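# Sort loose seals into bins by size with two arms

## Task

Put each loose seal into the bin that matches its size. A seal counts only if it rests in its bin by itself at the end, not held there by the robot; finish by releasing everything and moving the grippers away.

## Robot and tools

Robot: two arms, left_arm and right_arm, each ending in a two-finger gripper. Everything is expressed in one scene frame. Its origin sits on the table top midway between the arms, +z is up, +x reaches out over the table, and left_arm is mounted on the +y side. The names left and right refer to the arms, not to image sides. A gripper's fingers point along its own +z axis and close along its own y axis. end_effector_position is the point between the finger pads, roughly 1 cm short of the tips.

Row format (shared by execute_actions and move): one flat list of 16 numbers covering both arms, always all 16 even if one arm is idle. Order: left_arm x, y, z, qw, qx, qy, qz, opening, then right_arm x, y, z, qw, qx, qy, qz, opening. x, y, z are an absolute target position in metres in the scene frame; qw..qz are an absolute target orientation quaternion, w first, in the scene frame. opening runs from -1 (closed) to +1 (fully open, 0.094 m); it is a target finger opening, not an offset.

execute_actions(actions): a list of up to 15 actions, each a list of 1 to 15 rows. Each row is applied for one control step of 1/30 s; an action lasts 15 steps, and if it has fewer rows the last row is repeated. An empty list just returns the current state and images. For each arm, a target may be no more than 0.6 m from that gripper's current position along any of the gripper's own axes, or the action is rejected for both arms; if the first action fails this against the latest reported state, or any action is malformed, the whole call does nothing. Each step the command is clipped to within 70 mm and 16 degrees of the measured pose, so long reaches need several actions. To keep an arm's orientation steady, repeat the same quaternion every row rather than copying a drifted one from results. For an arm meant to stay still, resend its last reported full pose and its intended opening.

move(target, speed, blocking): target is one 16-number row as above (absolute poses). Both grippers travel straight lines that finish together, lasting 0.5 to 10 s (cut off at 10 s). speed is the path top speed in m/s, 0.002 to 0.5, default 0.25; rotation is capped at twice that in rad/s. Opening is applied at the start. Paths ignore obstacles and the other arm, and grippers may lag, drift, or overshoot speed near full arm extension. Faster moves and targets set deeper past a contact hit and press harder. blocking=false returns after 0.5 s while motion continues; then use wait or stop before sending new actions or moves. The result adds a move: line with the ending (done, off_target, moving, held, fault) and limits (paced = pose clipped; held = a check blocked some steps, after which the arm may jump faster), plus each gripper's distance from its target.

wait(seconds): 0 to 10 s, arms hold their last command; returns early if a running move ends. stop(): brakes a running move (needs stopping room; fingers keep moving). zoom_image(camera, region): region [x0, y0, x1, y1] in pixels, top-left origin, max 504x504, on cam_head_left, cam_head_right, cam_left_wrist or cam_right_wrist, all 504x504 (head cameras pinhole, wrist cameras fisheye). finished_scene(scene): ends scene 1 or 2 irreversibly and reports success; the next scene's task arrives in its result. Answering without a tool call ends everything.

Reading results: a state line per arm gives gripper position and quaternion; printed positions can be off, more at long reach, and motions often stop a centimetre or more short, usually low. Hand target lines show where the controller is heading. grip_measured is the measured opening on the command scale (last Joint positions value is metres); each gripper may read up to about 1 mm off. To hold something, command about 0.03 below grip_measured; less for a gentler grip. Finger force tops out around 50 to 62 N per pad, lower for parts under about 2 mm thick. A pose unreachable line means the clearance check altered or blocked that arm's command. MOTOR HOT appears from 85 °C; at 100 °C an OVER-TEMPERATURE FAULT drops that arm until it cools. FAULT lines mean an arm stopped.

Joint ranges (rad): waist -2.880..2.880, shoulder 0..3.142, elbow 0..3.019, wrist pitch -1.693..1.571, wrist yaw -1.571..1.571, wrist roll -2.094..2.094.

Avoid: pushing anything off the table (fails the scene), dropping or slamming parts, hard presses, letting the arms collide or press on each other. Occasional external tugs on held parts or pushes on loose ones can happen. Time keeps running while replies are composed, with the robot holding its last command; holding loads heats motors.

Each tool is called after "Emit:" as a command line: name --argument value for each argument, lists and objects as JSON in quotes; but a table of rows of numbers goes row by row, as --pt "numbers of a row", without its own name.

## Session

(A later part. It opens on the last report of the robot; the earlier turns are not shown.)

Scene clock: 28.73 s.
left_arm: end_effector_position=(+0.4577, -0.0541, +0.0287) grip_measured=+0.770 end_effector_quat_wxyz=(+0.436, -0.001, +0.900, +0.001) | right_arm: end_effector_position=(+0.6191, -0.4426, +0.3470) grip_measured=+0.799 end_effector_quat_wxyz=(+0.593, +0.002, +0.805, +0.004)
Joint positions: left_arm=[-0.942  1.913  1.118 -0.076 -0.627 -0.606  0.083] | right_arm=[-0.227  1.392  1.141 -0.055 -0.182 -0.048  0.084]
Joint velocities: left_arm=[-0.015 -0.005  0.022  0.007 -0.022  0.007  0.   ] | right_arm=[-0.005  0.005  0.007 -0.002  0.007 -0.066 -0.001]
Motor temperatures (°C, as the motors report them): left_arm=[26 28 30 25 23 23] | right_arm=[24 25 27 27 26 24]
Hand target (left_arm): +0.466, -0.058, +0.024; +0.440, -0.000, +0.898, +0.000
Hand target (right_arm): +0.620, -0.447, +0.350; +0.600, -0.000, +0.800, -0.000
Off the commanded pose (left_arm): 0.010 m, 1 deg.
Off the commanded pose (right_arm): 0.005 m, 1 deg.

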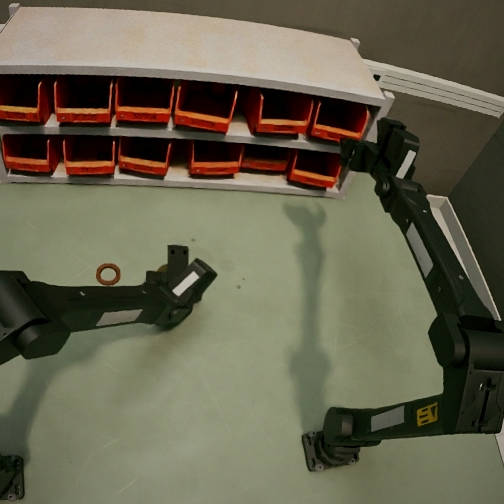

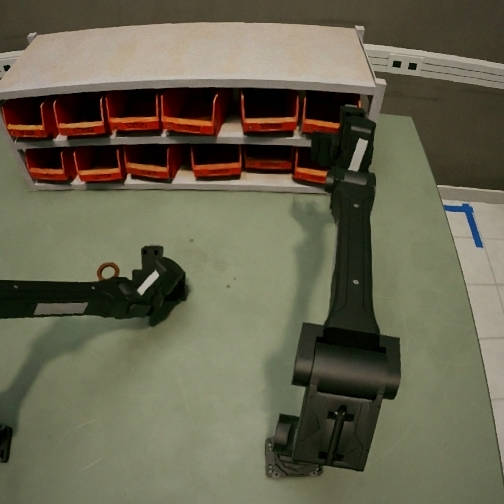

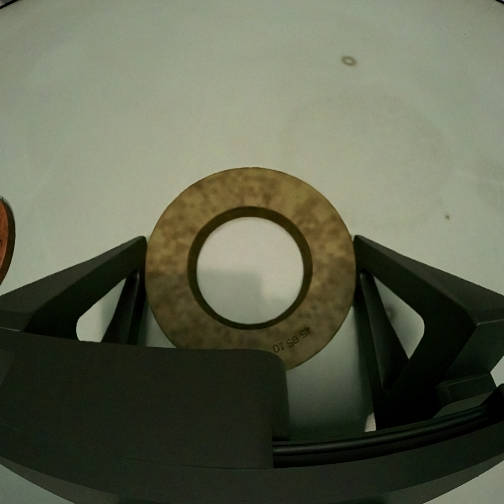

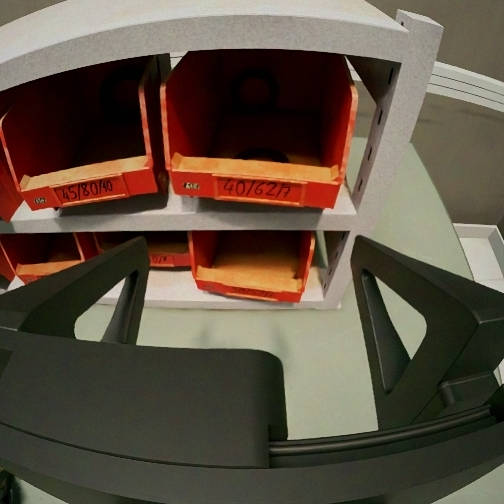

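Emit:
move --target '[0.66,0.188,0.385,0.6,0,0.8,0,0.73,0.45,-0.08,0.1,0.44,0,0.898,0,0.8]'

Emit:
move --target '[0.74,0.192,0.39,0.6,0,0.8,0,0.73,0.46,0.145,0.06,0.44,0,0.898,0,0.8]' --speed 0.2

Scene clock: 33.73 s.
left_arm: end_effector_position=(+0.6478, +0.1884, +0.3371) grip_measured=+0.770 end_effector_quat_wxyz=(+0.571, +0.006, +0.821, +0.010) | right_arm: end_effector_position=(+0.4375, -0.0811, +0.0796) grip_measured=+0.799 end_effector_quat_wxyz=(+0.424, -0.007, +0.906, -0.006)
Joint positions: left_arm=[-0.387  1.588  1.365 -0.146 -0.276 -0.081  0.083] | right_arm=[ 0.699  1.564  0.8   -0.085  0.548  0.514  0.085]
Joint velocities: left_arm=[-0.005 -0.005  0.012 -0.027 -0.022 -0.037 -0.   ] | right_arm=[-0.005 -0.005  0.007 -0.007 -0.037  0.007  0.001]
Motor temperatures (°C, as the motors report them): left_arm=[26 28 30 25 23 23] | right_arm=[24 25 27 27 26 24]
Hand target (left_arm): +0.655, +0.192, +0.388; +0.602, +0.002, +0.799, +0.007
Hand target (right_arm): +0.453, -0.072, +0.097; +0.436, +0.005, +0.900, +0.004
Off the commanded pose (left_arm): 0.049 m, 4 deg.
Off the commanded pose (right_arm): 0.024 m, 2 deg.
move: off_target (left_arm, right_arm); limits=paced

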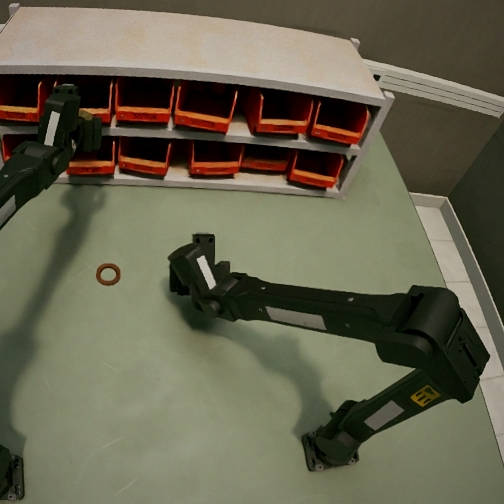

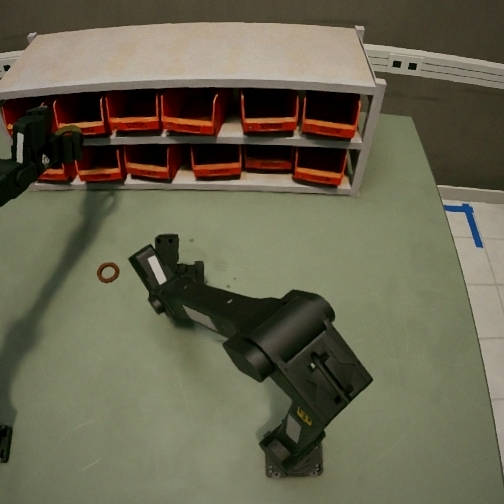

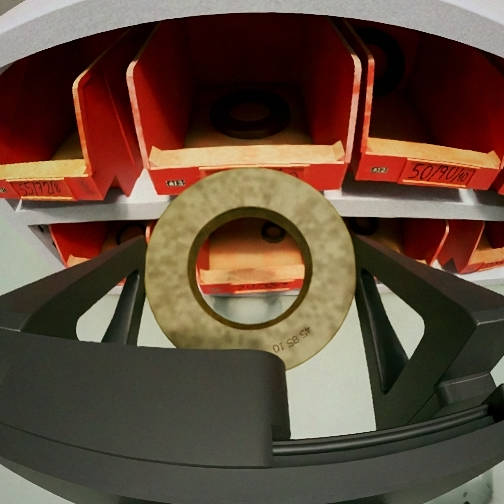

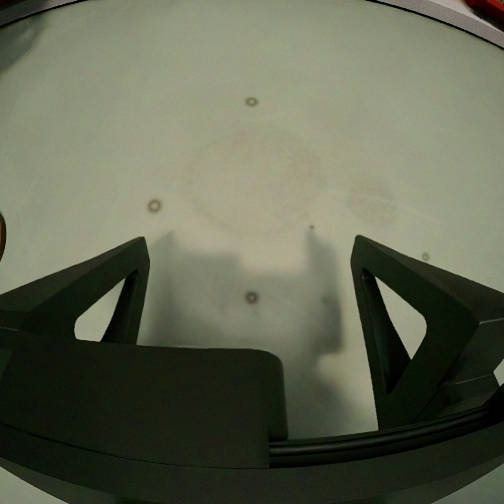

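Scene clock: 35.37 s.
left_arm: end_effector_position=(+0.7230, +0.1891, +0.3535) grip_measured=+0.770 end_effector_quat_wxyz=(+0.578, +0.001, +0.816, +0.001) | right_arm: end_effector_position=(+0.4511, +0.1324, +0.0494) grip_measured=+0.799 end_effector_quat_wxyz=(+0.432, -0.009, +0.902, -0.007)
Joint positions: left_arm=[-0.35   1.764  1.624 -0.209 -0.234 -0.081  0.083] | right_arm=[ 0.959  1.99   1.344 -0.338  0.72   0.755  0.085]
Joint velocities: left_arm=[ 0.005 -0.015  0.002 -0.007  0.007 -0.022 -0.   ] | right_arm=[-0.005 -0.015 -0.012  0.007 -0.066 -0.051  0.001]
Motor temperatures (°C, as the motors report them): left_arm=[26 28 31 25 23 23] | right_arm=[24 25 27 27 26 24]
Hand target (left_arm): +0.735, +0.192, +0.390; +0.601, -0.000, +0.800, +0.001
Hand target (right_arm): +0.460, +0.144, +0.058; +0.438, +0.000, +0.899, +0.001
Off the commanded pose (left_arm): 0.040 m, 3 deg.
Off the commanded pose (right_arm): 0.019 m, 2 deg.
move: off_target (left_arm, right_arm)

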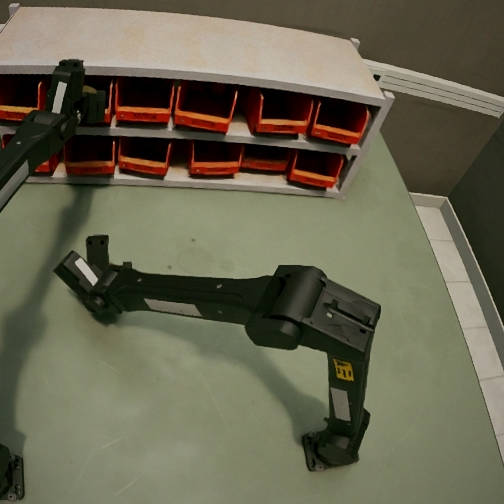

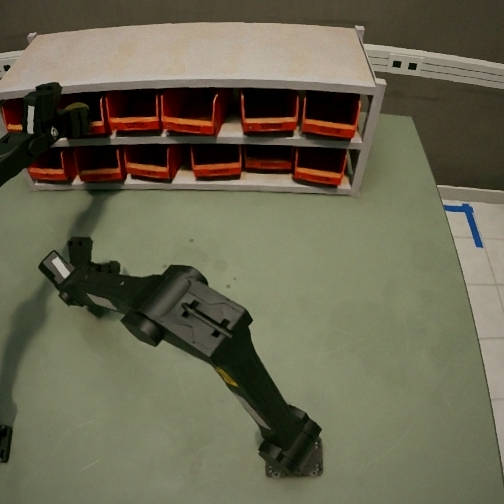

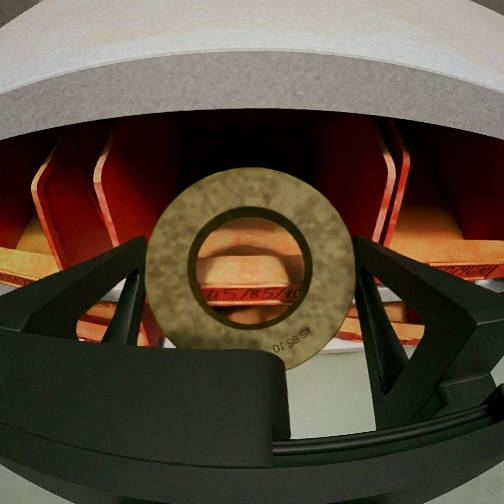

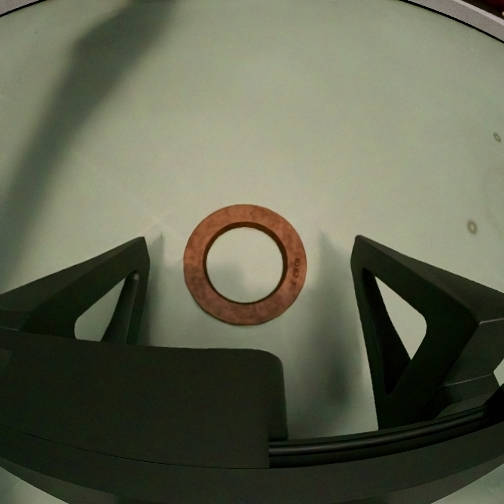

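Emit:
move --target '[0.795,0.196,0.385,0.6,0,0.8,0,0.73,0.462,0.143,0.02,0.44,0,0.898,0,0.8]' --speed 0.06

Emit:
zoom_image --camera "cam_right_wrist" --region '[150, 160, 350, 350]'

Scene clock: 38.20 s.
left_arm: end_effector_position=(+0.7793, +0.1915, +0.3478) grip_measured=+0.770 end_effector_quat_wxyz=(+0.577, +0.001, +0.817, +0.000) | right_arm: end_effector_position=(+0.4541, +0.1369, +0.0220) grip_measured=+0.799 end_effector_quat_wxyz=(+0.435, -0.006, +0.901, -0.004)
Joint positions: left_arm=[-0.325  1.914  1.825 -0.26  -0.209 -0.074  0.083] | right_arm=[ 0.959  2.044  1.344 -0.275  0.721  0.756  0.085]
Joint velocities: left_arm=[ 0.005 -0.005  0.007  0.002 -0.051  0.007 -0.001] | right_arm=[-0.005  0.015 -0.007 -0.002 -0.037 -0.022  0.001]
Motor temperatures (°C, as the motors report them): left_arm=[26 28 32 25 23 23] | right_arm=[24 25 27 27 26 24]
Hand target (left_arm): +0.790, +0.196, +0.385; +0.601, -0.000, +0.800, +0.000
Hand target (right_arm): +0.462, +0.142, +0.020; +0.440, -0.000, +0.898, +0.000
Off the commanded pose (left_arm): 0.041 m, 3 deg.
Off the commanded pose (right_arm): 0.010 m, 1 deg.
move: off_target (left_arm)

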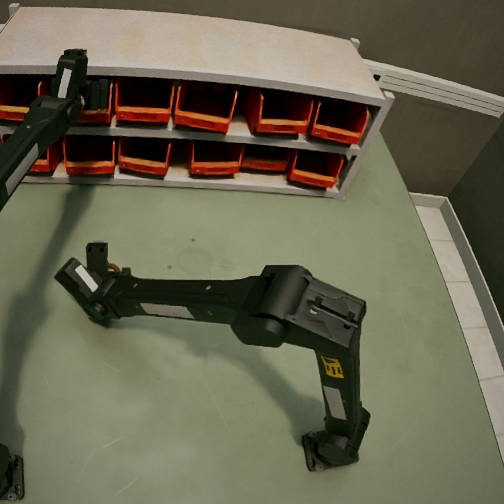

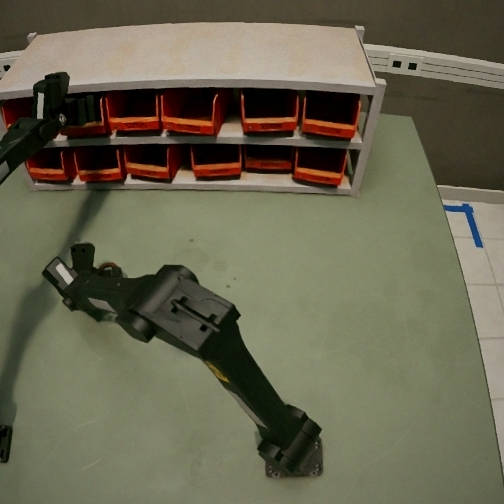

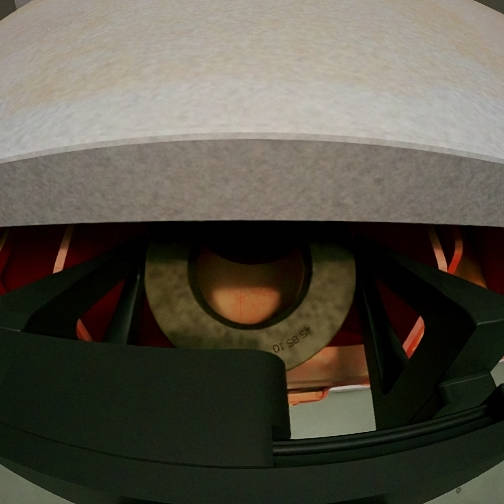

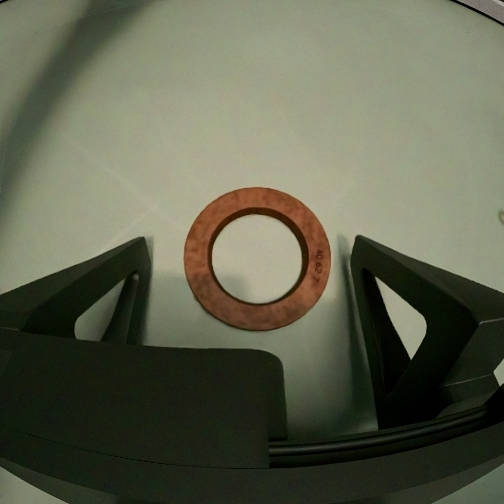

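Region (150, 160, 350, 350) of cam_right_wrist's 504x504 image, scaled by 2.520, with more detail than that image has; it fills the top 479 rows of this view, and the rest is white.

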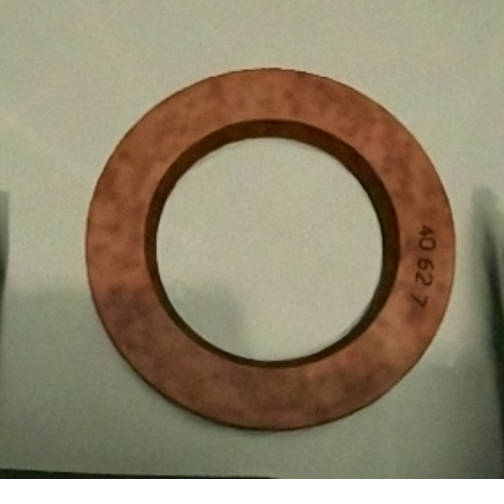

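Emit:
execute_actions --actions '[[[0.802,0.196,0.382,0.6,0,0.8,0,0.73,0.458,0.136,0.007,0.44,0,0.898,0,0.6]],[[0.802,0.196,0.382,0.6,0,0.8,0,0.88,0.458,0.136,0.005,0.44,0,0.898,0,0.24]]]'

Scene clock: 39.93 s.
left_arm: end_effector_position=(+0.7871, +0.1914, +0.3519) grip_measured=+0.878 end_effector_quat_wxyz=(+0.582, +0.000, +0.813, -0.001) | right_arm: end_effector_position=(+0.4562, +0.1402, +0.0210) grip_measured=+0.241 end_effector_quat_wxyz=(+0.444, +0.000, +0.896, +0.008)
Joint positions: left_arm=[-0.322  1.932  1.857 -0.261 -0.205 -0.073  0.088] | right_arm=[ 0.959  2.05   1.336 -0.228  0.723  0.756  0.058]
Joint velocities: left_arm=[-0.005 -0.015  0.007 -0.007  0.007  0.007  0.   ] | right_arm=[-0.005 -0.015  0.007  0.017 -0.022  0.022  0.001]
Motor temperatures (°C, as the motors report them): left_arm=[26 28 32 25 23 23] | right_arm=[24 25 27 27 26 24]
Hand target (left_arm): +0.798, +0.197, +0.382; +0.601, -0.000, +0.800, +0.000
Hand target (right_arm): +0.458, +0.136, +0.005; +0.440, -0.000, +0.898, -0.000
Off the commanded pose (left_arm): 0.034 m, 3 deg.
Off the commanded pose (right_arm): 0.017 m, 1 deg.

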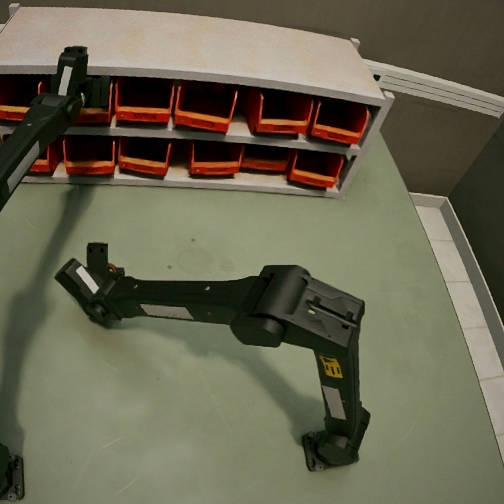

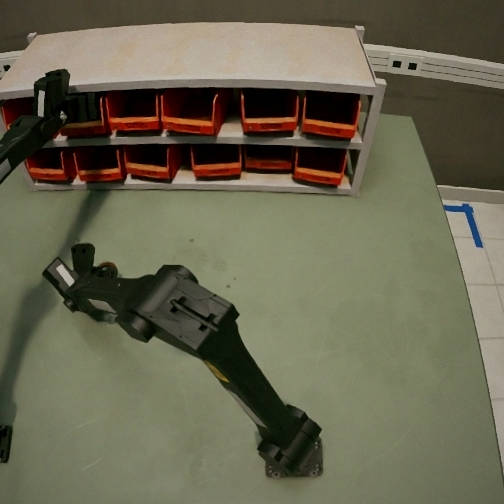

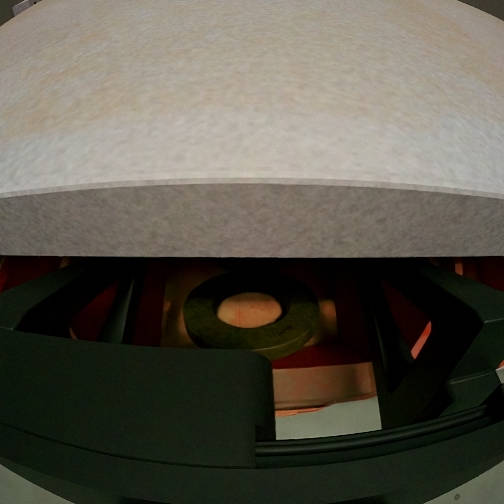

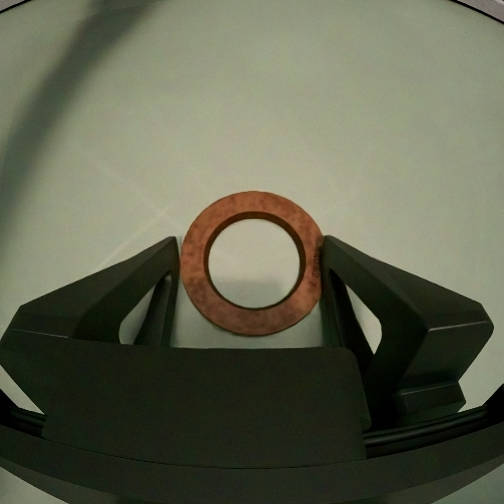

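Right closed too high; reopen and go lower.

Emit:
execute_actions --actions '[[[0.775,0.196,0.375,0.6,0,0.8,0,0.85,0.458,0.136,0.012,0.44,0,0.898,0,0.7]]]'

Emit:
move --target '[0.65,0.2,0.38,0.6,0,0.8,0,0.85,0.457,0.134,-0.003,0.435,0,0.9,0,0.7]' --speed 0.15

Scene clock: 41.80 s.
left_arm: end_effector_position=(+0.7816, +0.1931, +0.3365) grip_measured=+0.852 end_effector_quat_wxyz=(+0.574, +0.001, +0.819, +0.001) | right_arm: end_effector_position=(+0.4562, +0.1402, +0.0210) grip_measured=+0.699 end_effector_quat_wxyz=(+0.444, +0.000, +0.896, +0.008)
Joint positions: left_arm=[-0.322  1.924  1.816 -0.249 -0.208 -0.073  0.087] | right_arm=[ 0.959  2.05   1.336 -0.228  0.723  0.756  0.08 ]
Joint velocities: left_arm=[-0.005 -0.005 -0.007  0.002  0.066  0.007  0.001] | right_arm=[-0.015  0.015  0.002  0.017  0.007 -0.007 -0.001]
Motor temperatures (°C, as the motors report them): left_arm=[26 28 32 25 23 23] | right_arm=[24 25 27 27 26 24]
Hand target (left_arm): +0.774, +0.196, +0.375; +0.600, -0.000, +0.800, +0.000
Hand target (right_arm): +0.458, +0.136, +0.012; +0.440, +0.000, +0.898, -0.000
Off the commanded pose (left_arm): 0.039 m, 4 deg.
Off the commanded pose (right_arm): 0.010 m, 1 deg.

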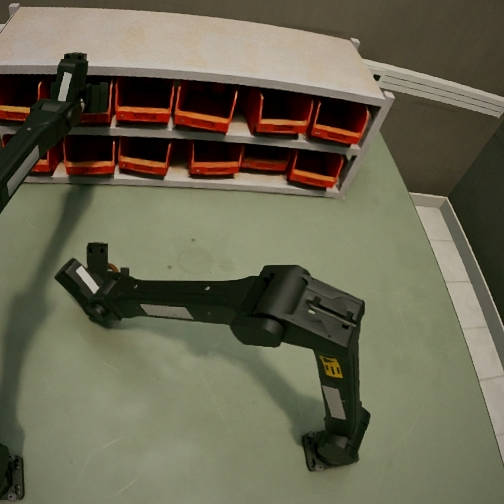

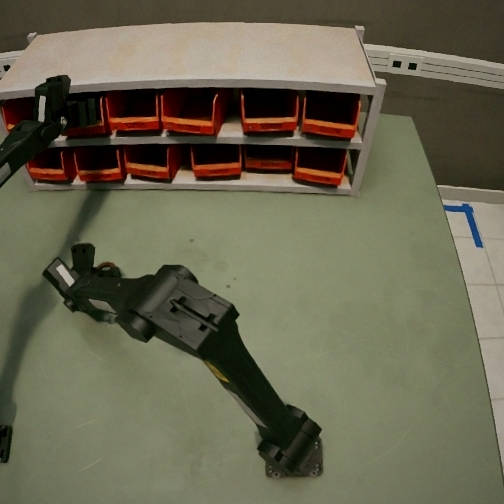

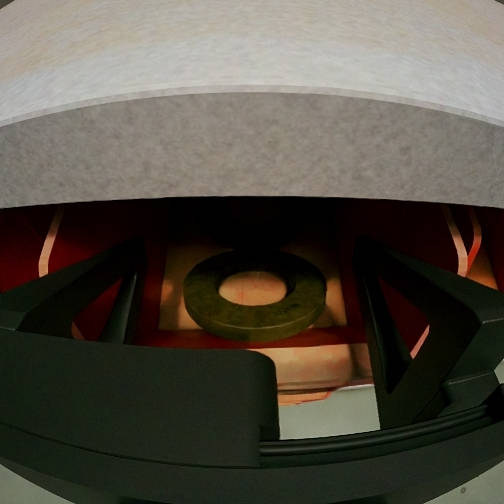

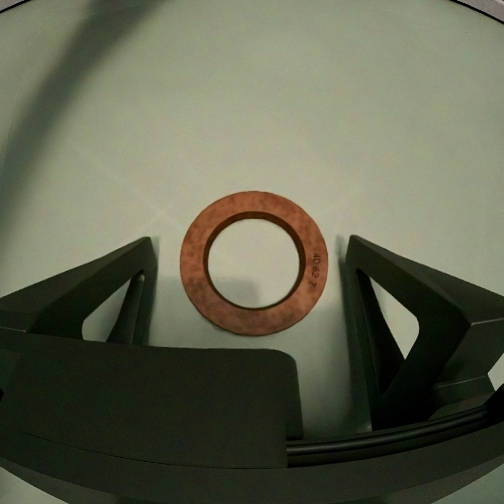

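Scene clock: 43.17 s.
left_arm: end_effector_position=(+0.6550, +0.2059, +0.3614) grip_measured=+0.852 end_effector_quat_wxyz=(+0.583, -0.002, +0.812, +0.004) | right_arm: end_effector_position=(+0.4550, +0.1388, +0.0159) grip_measured=+0.699 end_effector_quat_wxyz=(+0.441, -0.000, +0.897, +0.007)
Joint positions: left_arm=[-0.353  1.579  1.4   -0.157 -0.246 -0.081  0.087] | right_arm=[ 0.959  2.055  1.331 -0.225  0.72   0.758  0.08 ]
Joint velocities: left_arm=[-0.005 -0.005 -0.017 -0.002 -0.022 -0.022 -0.002] | right_arm=[-0.015 -0.005 -0.032 -0.007 -0.007 -0.037 -0.   ]
Motor temperatures (°C, as the motors report them): left_arm=[26 28 32 25 23 23] | right_arm=[24 25 27 27 26 24]
Hand target (left_arm): +0.650, +0.202, +0.379; +0.600, -0.001, +0.800, -0.001
Hand target (right_arm): +0.457, +0.134, -0.003; +0.435, +0.000, +0.900, +0.000
Off the commanded pose (left_arm): 0.020 m, 2 deg.
Off the commanded pose (right_arm): 0.020 m, 1 deg.
move: off_target (left_arm, right_arm)

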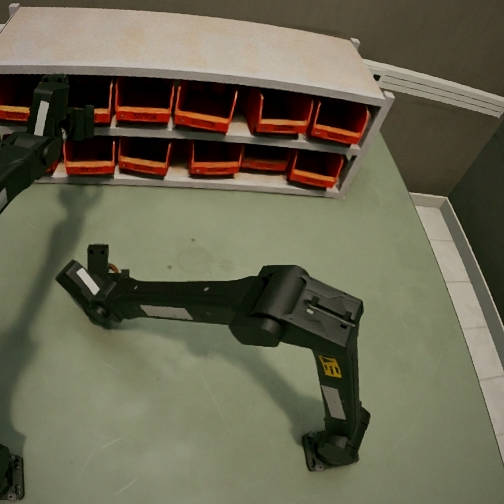

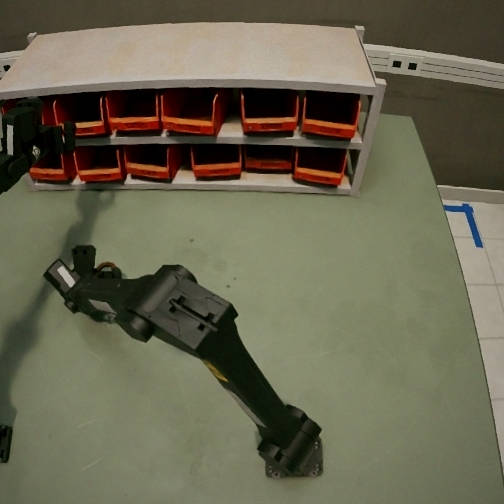

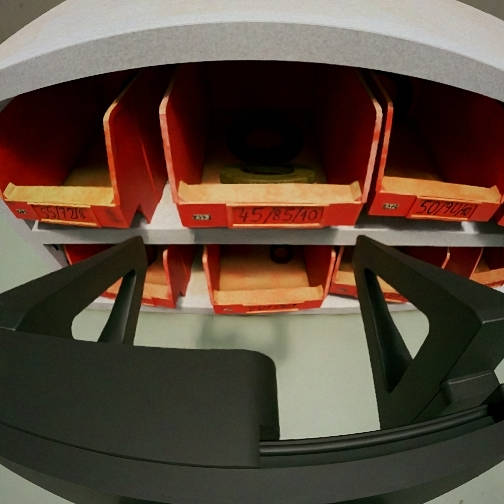

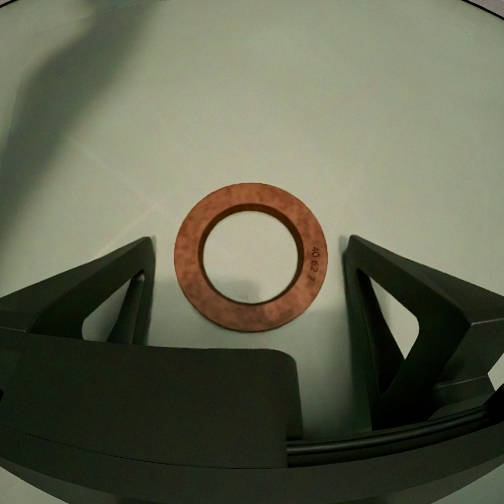

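Emit:
execute_actions --actions '[[[0.65,0.2,0.38,0.6,0,0.8,0,-1,0.457,0.134,-0.003,0.435,0,0.9,0,0.24]]]'

Emit:
move --target '[0.775,0.196,0.38,0.56,0,0.828,0,-1,0.66,-0.44,0.37,0.6,0,0.8,0,0.24]' --speed 0.3

Scene clock: 46.47 s.
left_arm: end_effector_position=(+0.6548, +0.2054, +0.3615) grip_measured=-0.994 end_effector_quat_wxyz=(+0.584, -0.002, +0.812, +0.004) | right_arm: end_effector_position=(+0.4549, +0.1387, +0.0154) grip_measured=+0.268 end_effector_quat_wxyz=(+0.441, -0.001, +0.898, +0.006)
Joint positions: left_arm=[-0.355  1.579  1.4   -0.157 -0.249 -0.081  0.   ] | right_arm=[ 0.959  2.056  1.331 -0.225  0.72   0.758  0.06 ]
Joint velocities: left_arm=[-0.024 -0.015 -0.007 -0.022  0.007 -0.037 -0.   ] | right_arm=[-0.015 -0.024  0.002 -0.012 -0.051 -0.022  0.   ]
Motor temperatures (°C, as the motors report them): left_arm=[26 29 32 25 23 23] | right_arm=[24 25 27 27 26 24]
Hand target (left_arm): +0.649, +0.200, +0.380; +0.600, -0.000, +0.800, -0.000
Hand target (right_arm): +0.457, +0.133, -0.003; +0.435, +0.000, +0.900, -0.000
Off the commanded pose (left_arm): 0.020 m, 2 deg.
Off the commanded pose (right_arm): 0.019 m, 1 deg.

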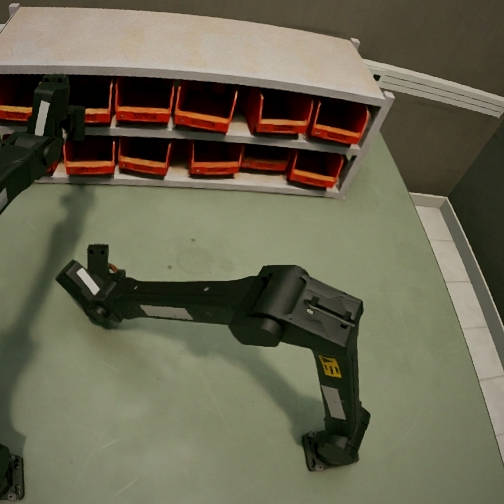

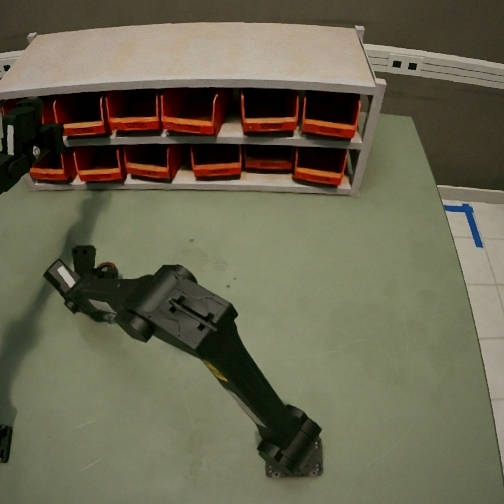

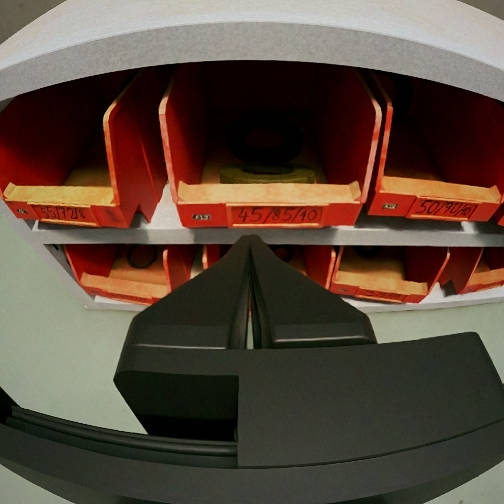

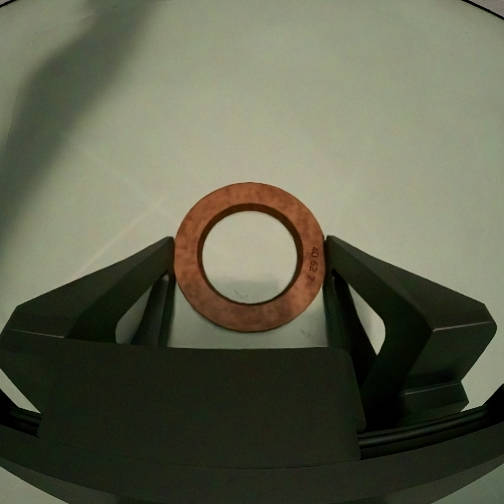

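Scene clock: 49.50 s.
left_arm: end_effector_position=(+0.7589, +0.1907, +0.3513) grip_measured=-0.994 end_effector_quat_wxyz=(+0.542, +0.007, +0.840, +0.003) | right_arm: end_effector_position=(+0.6446, -0.4527, +0.3558) grip_measured=+0.268 end_effector_quat_wxyz=(+0.595, +0.002, +0.804, -0.002)
Joint positions: left_arm=[-0.331  1.875  1.828 -0.388 -0.207 -0.081  0.   ] | right_arm=[-0.234  1.455  1.227 -0.074 -0.179 -0.055  0.06 ]
Joint velocities: left_arm=[-0.005 -0.005 -0.002  0.007 -0.007  0.022  0.   ] | right_arm=[-0.015 -0.005  0.002  0.002 -0.081 -0.037 -0.001]
Motor temperatures (°C, as the motors report them): left_arm=[26 29 32 25 23 23] | right_arm=[24 25 27 27 26 24]
Hand target (left_arm): +0.771, +0.195, +0.380; +0.561, +0.001, +0.828, +0.001
Hand target (right_arm): +0.655, -0.449, +0.376; +0.606, -0.006, +0.796, -0.003
Off the commanded pose (left_arm): 0.033 m, 3 deg.
Off the commanded pose (right_arm): 0.025 m, 1 deg.
move: off_target (left_arm, right_arm)

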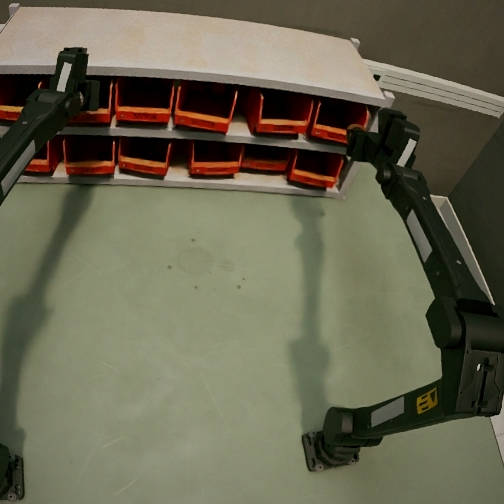

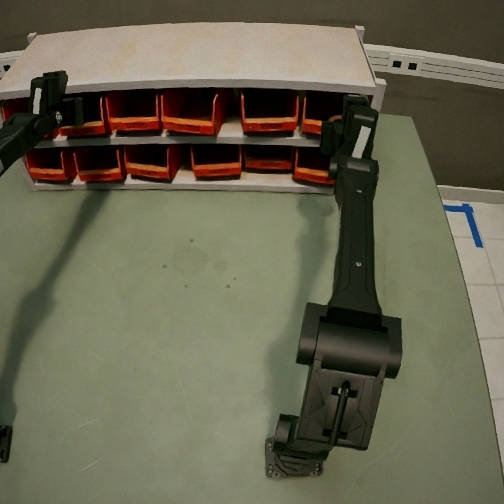

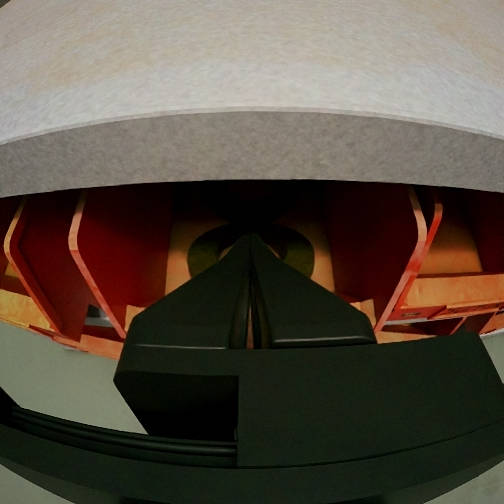

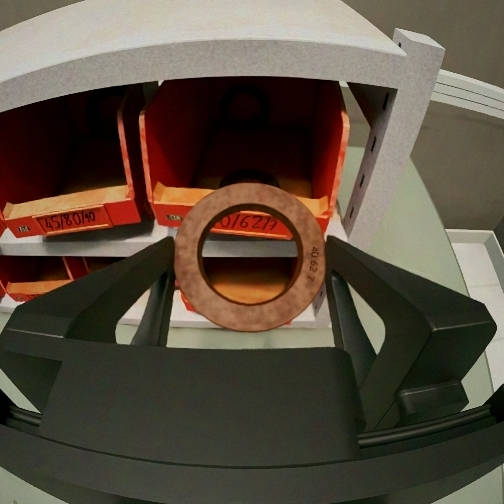

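Emit:
move --target '[0.782,0.194,0.33,0.55,0,0.835,0,-1,0.795,-0.447,0.355,0.6,0,0.8,0,0.24]' --speed 0.1

Emit:
execute_actions --actions '[[[0.788,0.194,0.325,0.55,0,0.835,0,-1,0.801,-0.447,0.335,0.6,0,0.8,0,0.24]],[[0.775,0.194,0.37,0.56,0,0.828,0,-1,0.801,-0.447,0.335,0.6,0,0.8,0,0.42]]]'

Scene clock: 52.70 s.
left_arm: end_effector_position=(+0.7707, +0.1886, +0.3253) grip_measured=-0.994 end_effector_quat_wxyz=(+0.538, +0.008, +0.843, +0.003) | right_arm: end_effector_position=(+0.7796, -0.4515, +0.3285) grip_measured=+0.268 end_effector_quat_wxyz=(+0.585, +0.000, +0.811, -0.000)
Joint positions: left_arm=[-0.329  1.917  1.828 -0.357 -0.203 -0.081  0.   ] | right_arm=[-0.191  1.811  1.611 -0.125 -0.142 -0.048  0.06 ]
Joint velocities: left_arm=[ 0.005 -0.015  0.002  0.017 -0.037 -0.007 -0.   ] | right_arm=[-0.005 -0.015 -0.007 -0.007 -0.022 -0.022 -0.001]
Motor temperatures (°C, as the motors report them): left_arm=[26 29 33 25 23 23] | right_arm=[24 25 28 27 26 24]
Hand target (left_arm): +0.782, +0.194, +0.330; +0.550, +0.000, +0.835, +0.000
Hand target (right_arm): +0.792, -0.448, +0.353; +0.600, +0.000, +0.800, +0.000
Off the commanded pose (left_arm): 0.013 m, 2 deg.
Off the commanded pose (right_arm): 0.031 m, 2 deg.
move: off_target (left_arm, right_arm)

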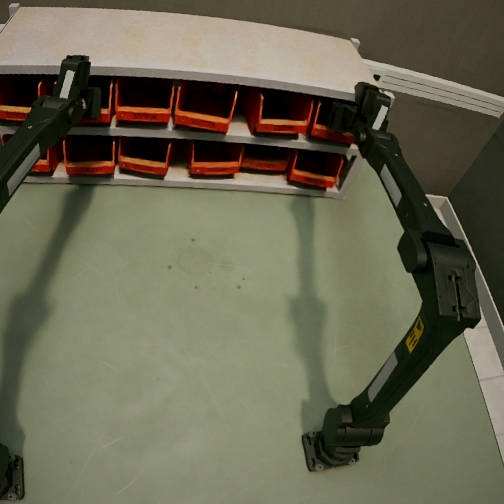

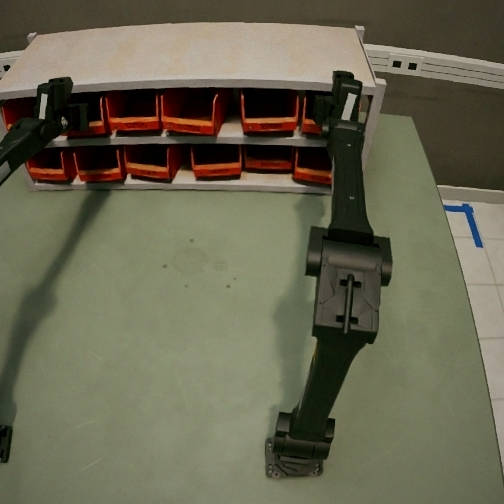

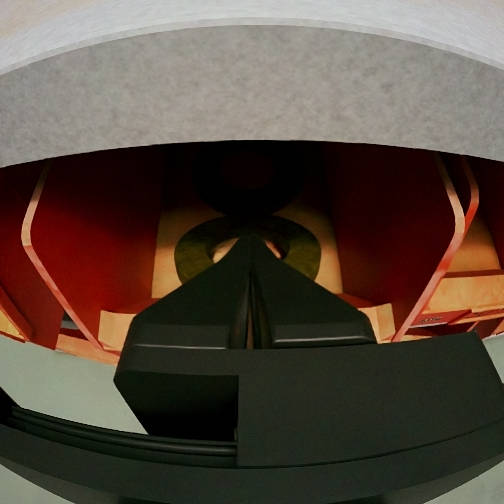

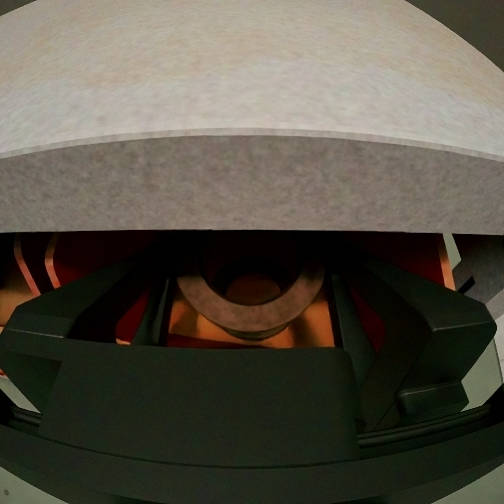

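Scene clock: 53.70 s.
left_arm: end_effector_position=(+0.7741, +0.1896, +0.3098) grip_measured=-0.994 end_effector_quat_wxyz=(+0.529, +0.008, +0.849, +0.005) | right_arm: end_effector_position=(+0.7858, -0.4506, +0.3088) grip_measured=+0.419 end_effector_quat_wxyz=(+0.577, +0.001, +0.817, +0.001)
Joint positions: left_arm=[-0.327  1.935  1.828 -0.36  -0.202 -0.081  0.   ] | right_arm=[-0.188  1.839  1.612 -0.117 -0.138 -0.047  0.067]
Joint velocities: left_arm=[-0.024 -0.015 -0.012 -0.007 -0.037 -0.007 -0.   ] | right_arm=[-0.005 -0.015 -0.007 -0.017 -0.022 -0.037  0.001]
Motor temperatures (°C, as the motors report them): left_arm=[26 29 33 25 23 23] | right_arm=[24 25 28 27 26 24]
Hand target (left_arm): +0.771, +0.195, +0.369; +0.560, -0.000, +0.828, +0.000
Hand target (right_arm): +0.799, -0.447, +0.335; +0.600, -0.000, +0.800, +0.000
Off the commanded pose (left_arm): 0.060 m, 4 deg.
Off the commanded pose (right_arm): 0.030 m, 3 deg.

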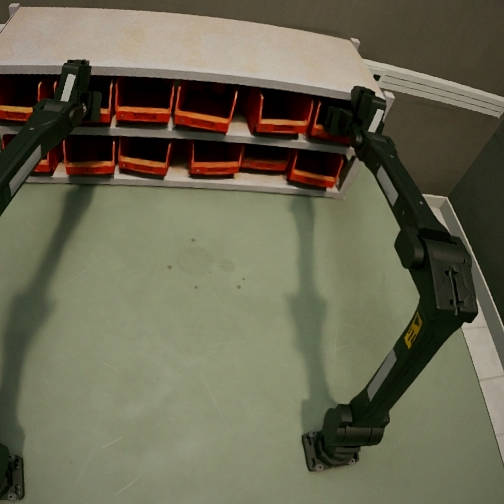

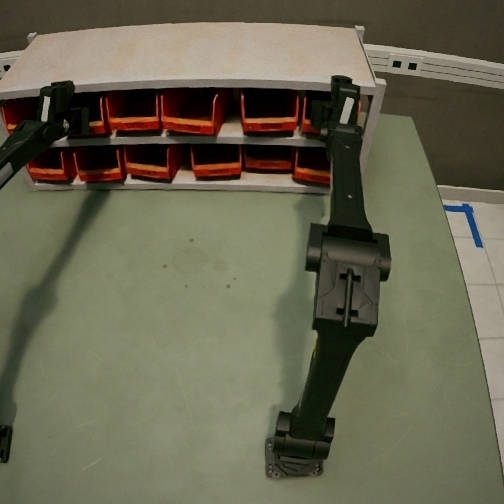

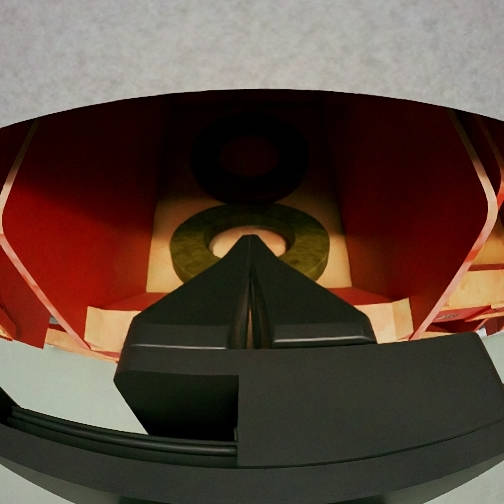

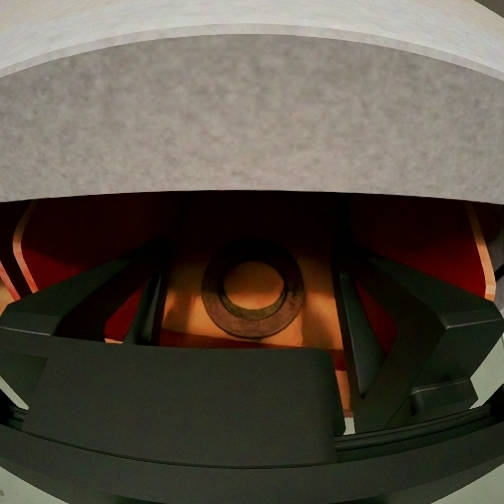

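Emit:
move --target '[0.70,0.194,0.40,0.56,0,0.828,0,-1,0.70,-0.447,0.35,0.6,0,0.8,0,0.42]' --speed 0.12

Emit:
move --target '[0.54,0.2,0.36,0.6,0,0.8,0,0.5,0.54,-0.43,0.33,0.6,0,0.8,0,0.42]' --speed 0.3

Emit:
zoom_image --camera "cam_left_wrist" --region '[150, 0, 370, 200]'

Scene clock: 56.63 s.
left_arm: end_effector_position=(+0.7077, +0.1994, +0.3866) grip_measured=-0.994 end_effector_quat_wxyz=(+0.556, +0.003, +0.831, +0.006) | right_arm: end_effector_position=(+0.7022, -0.4415, +0.3409) grip_measured=+0.419 end_effector_quat_wxyz=(+0.589, -0.000, +0.808, +0.003)
Joint positions: left_arm=[-0.339  1.72   1.684 -0.367 -0.225 -0.081  0.   ] | right_arm=[-0.196  1.605  1.366 -0.076 -0.153 -0.045  0.067]
Joint velocities: left_arm=[-0.005  0.005 -0.002  0.002 -0.037 -0.095  0.   ] | right_arm=[-0.005 -0.015 -0.002 -0.007 -0.022 -0.022 -0.   ]
Motor temperatures (°C, as the motors report them): left_arm=[26 29 32 25 23 23] | right_arm=[24 26 28 27 26 24]
Hand target (left_arm): +0.699, +0.196, +0.400; +0.560, -0.001, +0.828, -0.000
Hand target (right_arm): +0.700, -0.446, +0.351; +0.600, -0.001, +0.800, -0.000
Off the commanded pose (left_arm): 0.016 m, 1 deg.
Off the commanded pose (right_arm): 0.011 m, 2 deg.
move: off_target (left_arm, right_arm)

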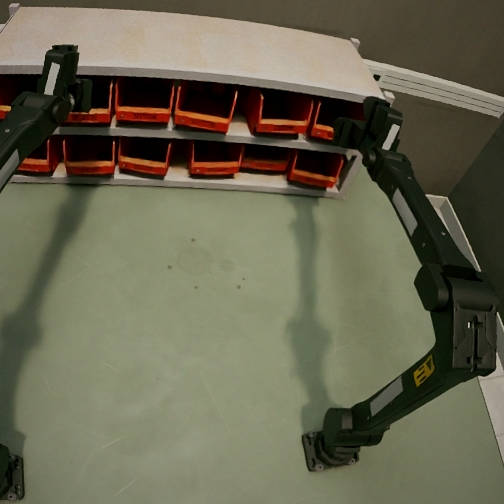

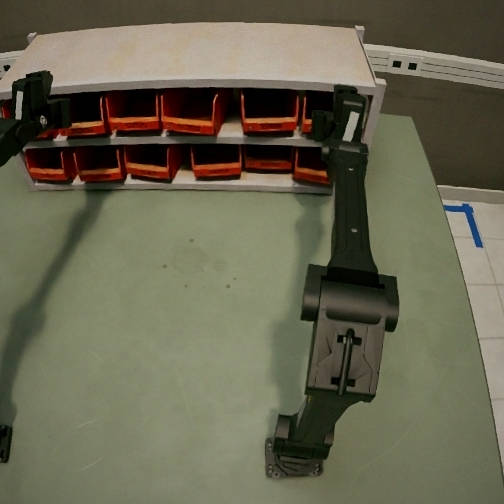

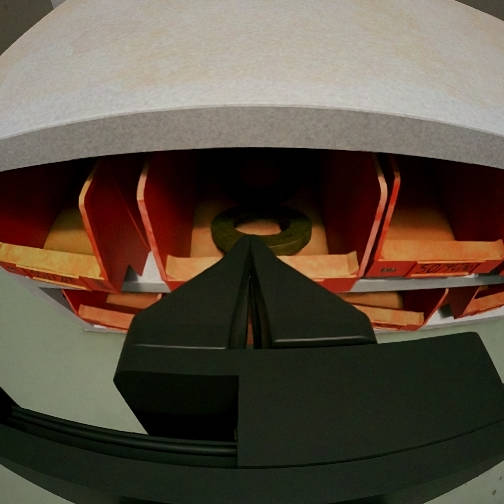

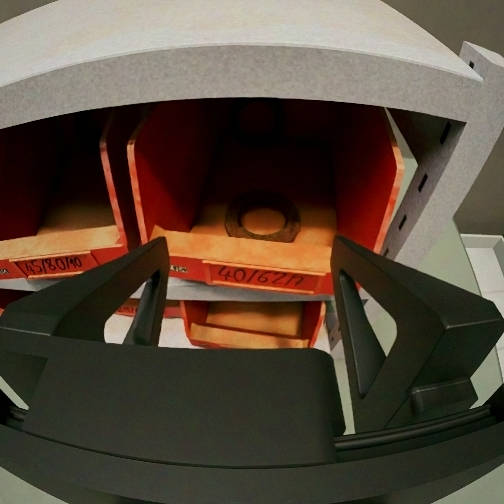

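Scene clock: 57.73 s.
left_arm: end_effector_position=(+0.5397, +0.2042, +0.3568) grip_measured=+0.498 end_effector_quat_wxyz=(+0.593, +0.005, +0.805, +0.005) | right_arm: end_effector_position=(+0.5371, -0.4246, +0.3343) grip_measured=+0.419 end_effector_quat_wxyz=(+0.599, +0.002, +0.801, +0.003)
Joint positions: left_arm=[-0.423  1.294  1.076 -0.1   -0.308 -0.084  0.07 ] | right_arm=[-0.219  1.174  0.905 -0.022 -0.174 -0.045  0.067]
Joint velocities: left_arm=[-0.005 -0.005 -0.002  0.002  0.022 -0.11   0.   ] | right_arm=[-0.005 -0.005  0.002 -0.012 -0.037  0.007  0.001]
Motor temperatures (°C, as the motors report them): left_arm=[26 29 32 25 23 23] | right_arm=[24 26 28 27 26 24]
Hand target (left_arm): +0.541, +0.202, +0.359; +0.600, -0.001, +0.800, -0.001
Hand target (right_arm): +0.540, -0.428, +0.332; +0.600, -0.000, +0.800, -0.000
Off the commanded pose (left_arm): 0.005 m, 1 deg.
Off the commanded pose (right_arm): 0.008 m, 0 deg.
move: done

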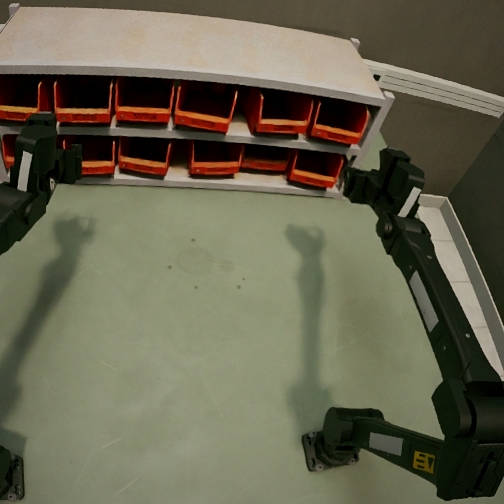

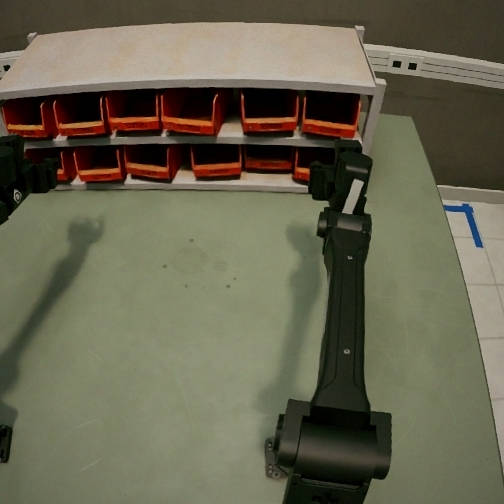

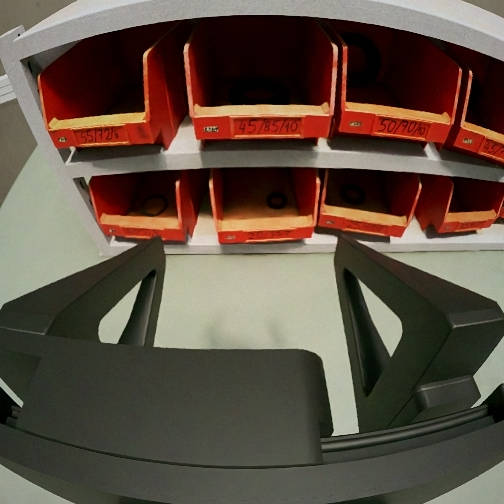

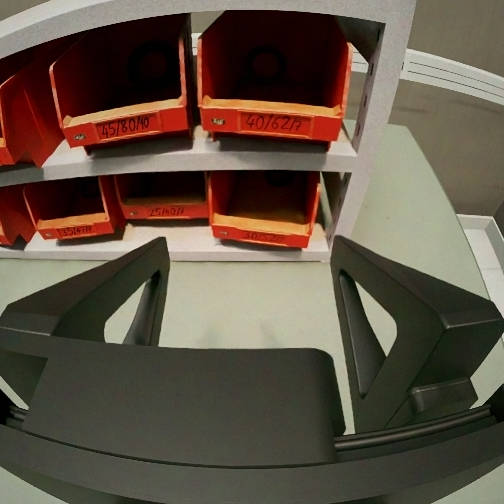

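Region (150, 0, 370, 200) of cam_left_wrist's 504x504 image, scaled by 2.291, with more detail than that image has; it fills the top 458 rows of this view, and the rest is white.

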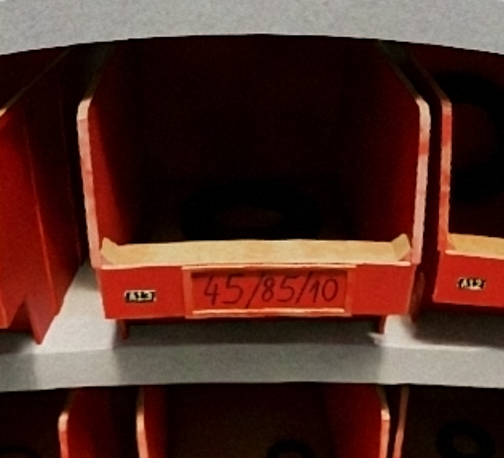

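Emit:
finished_scene --scene 2

The scene is finished: the task was done.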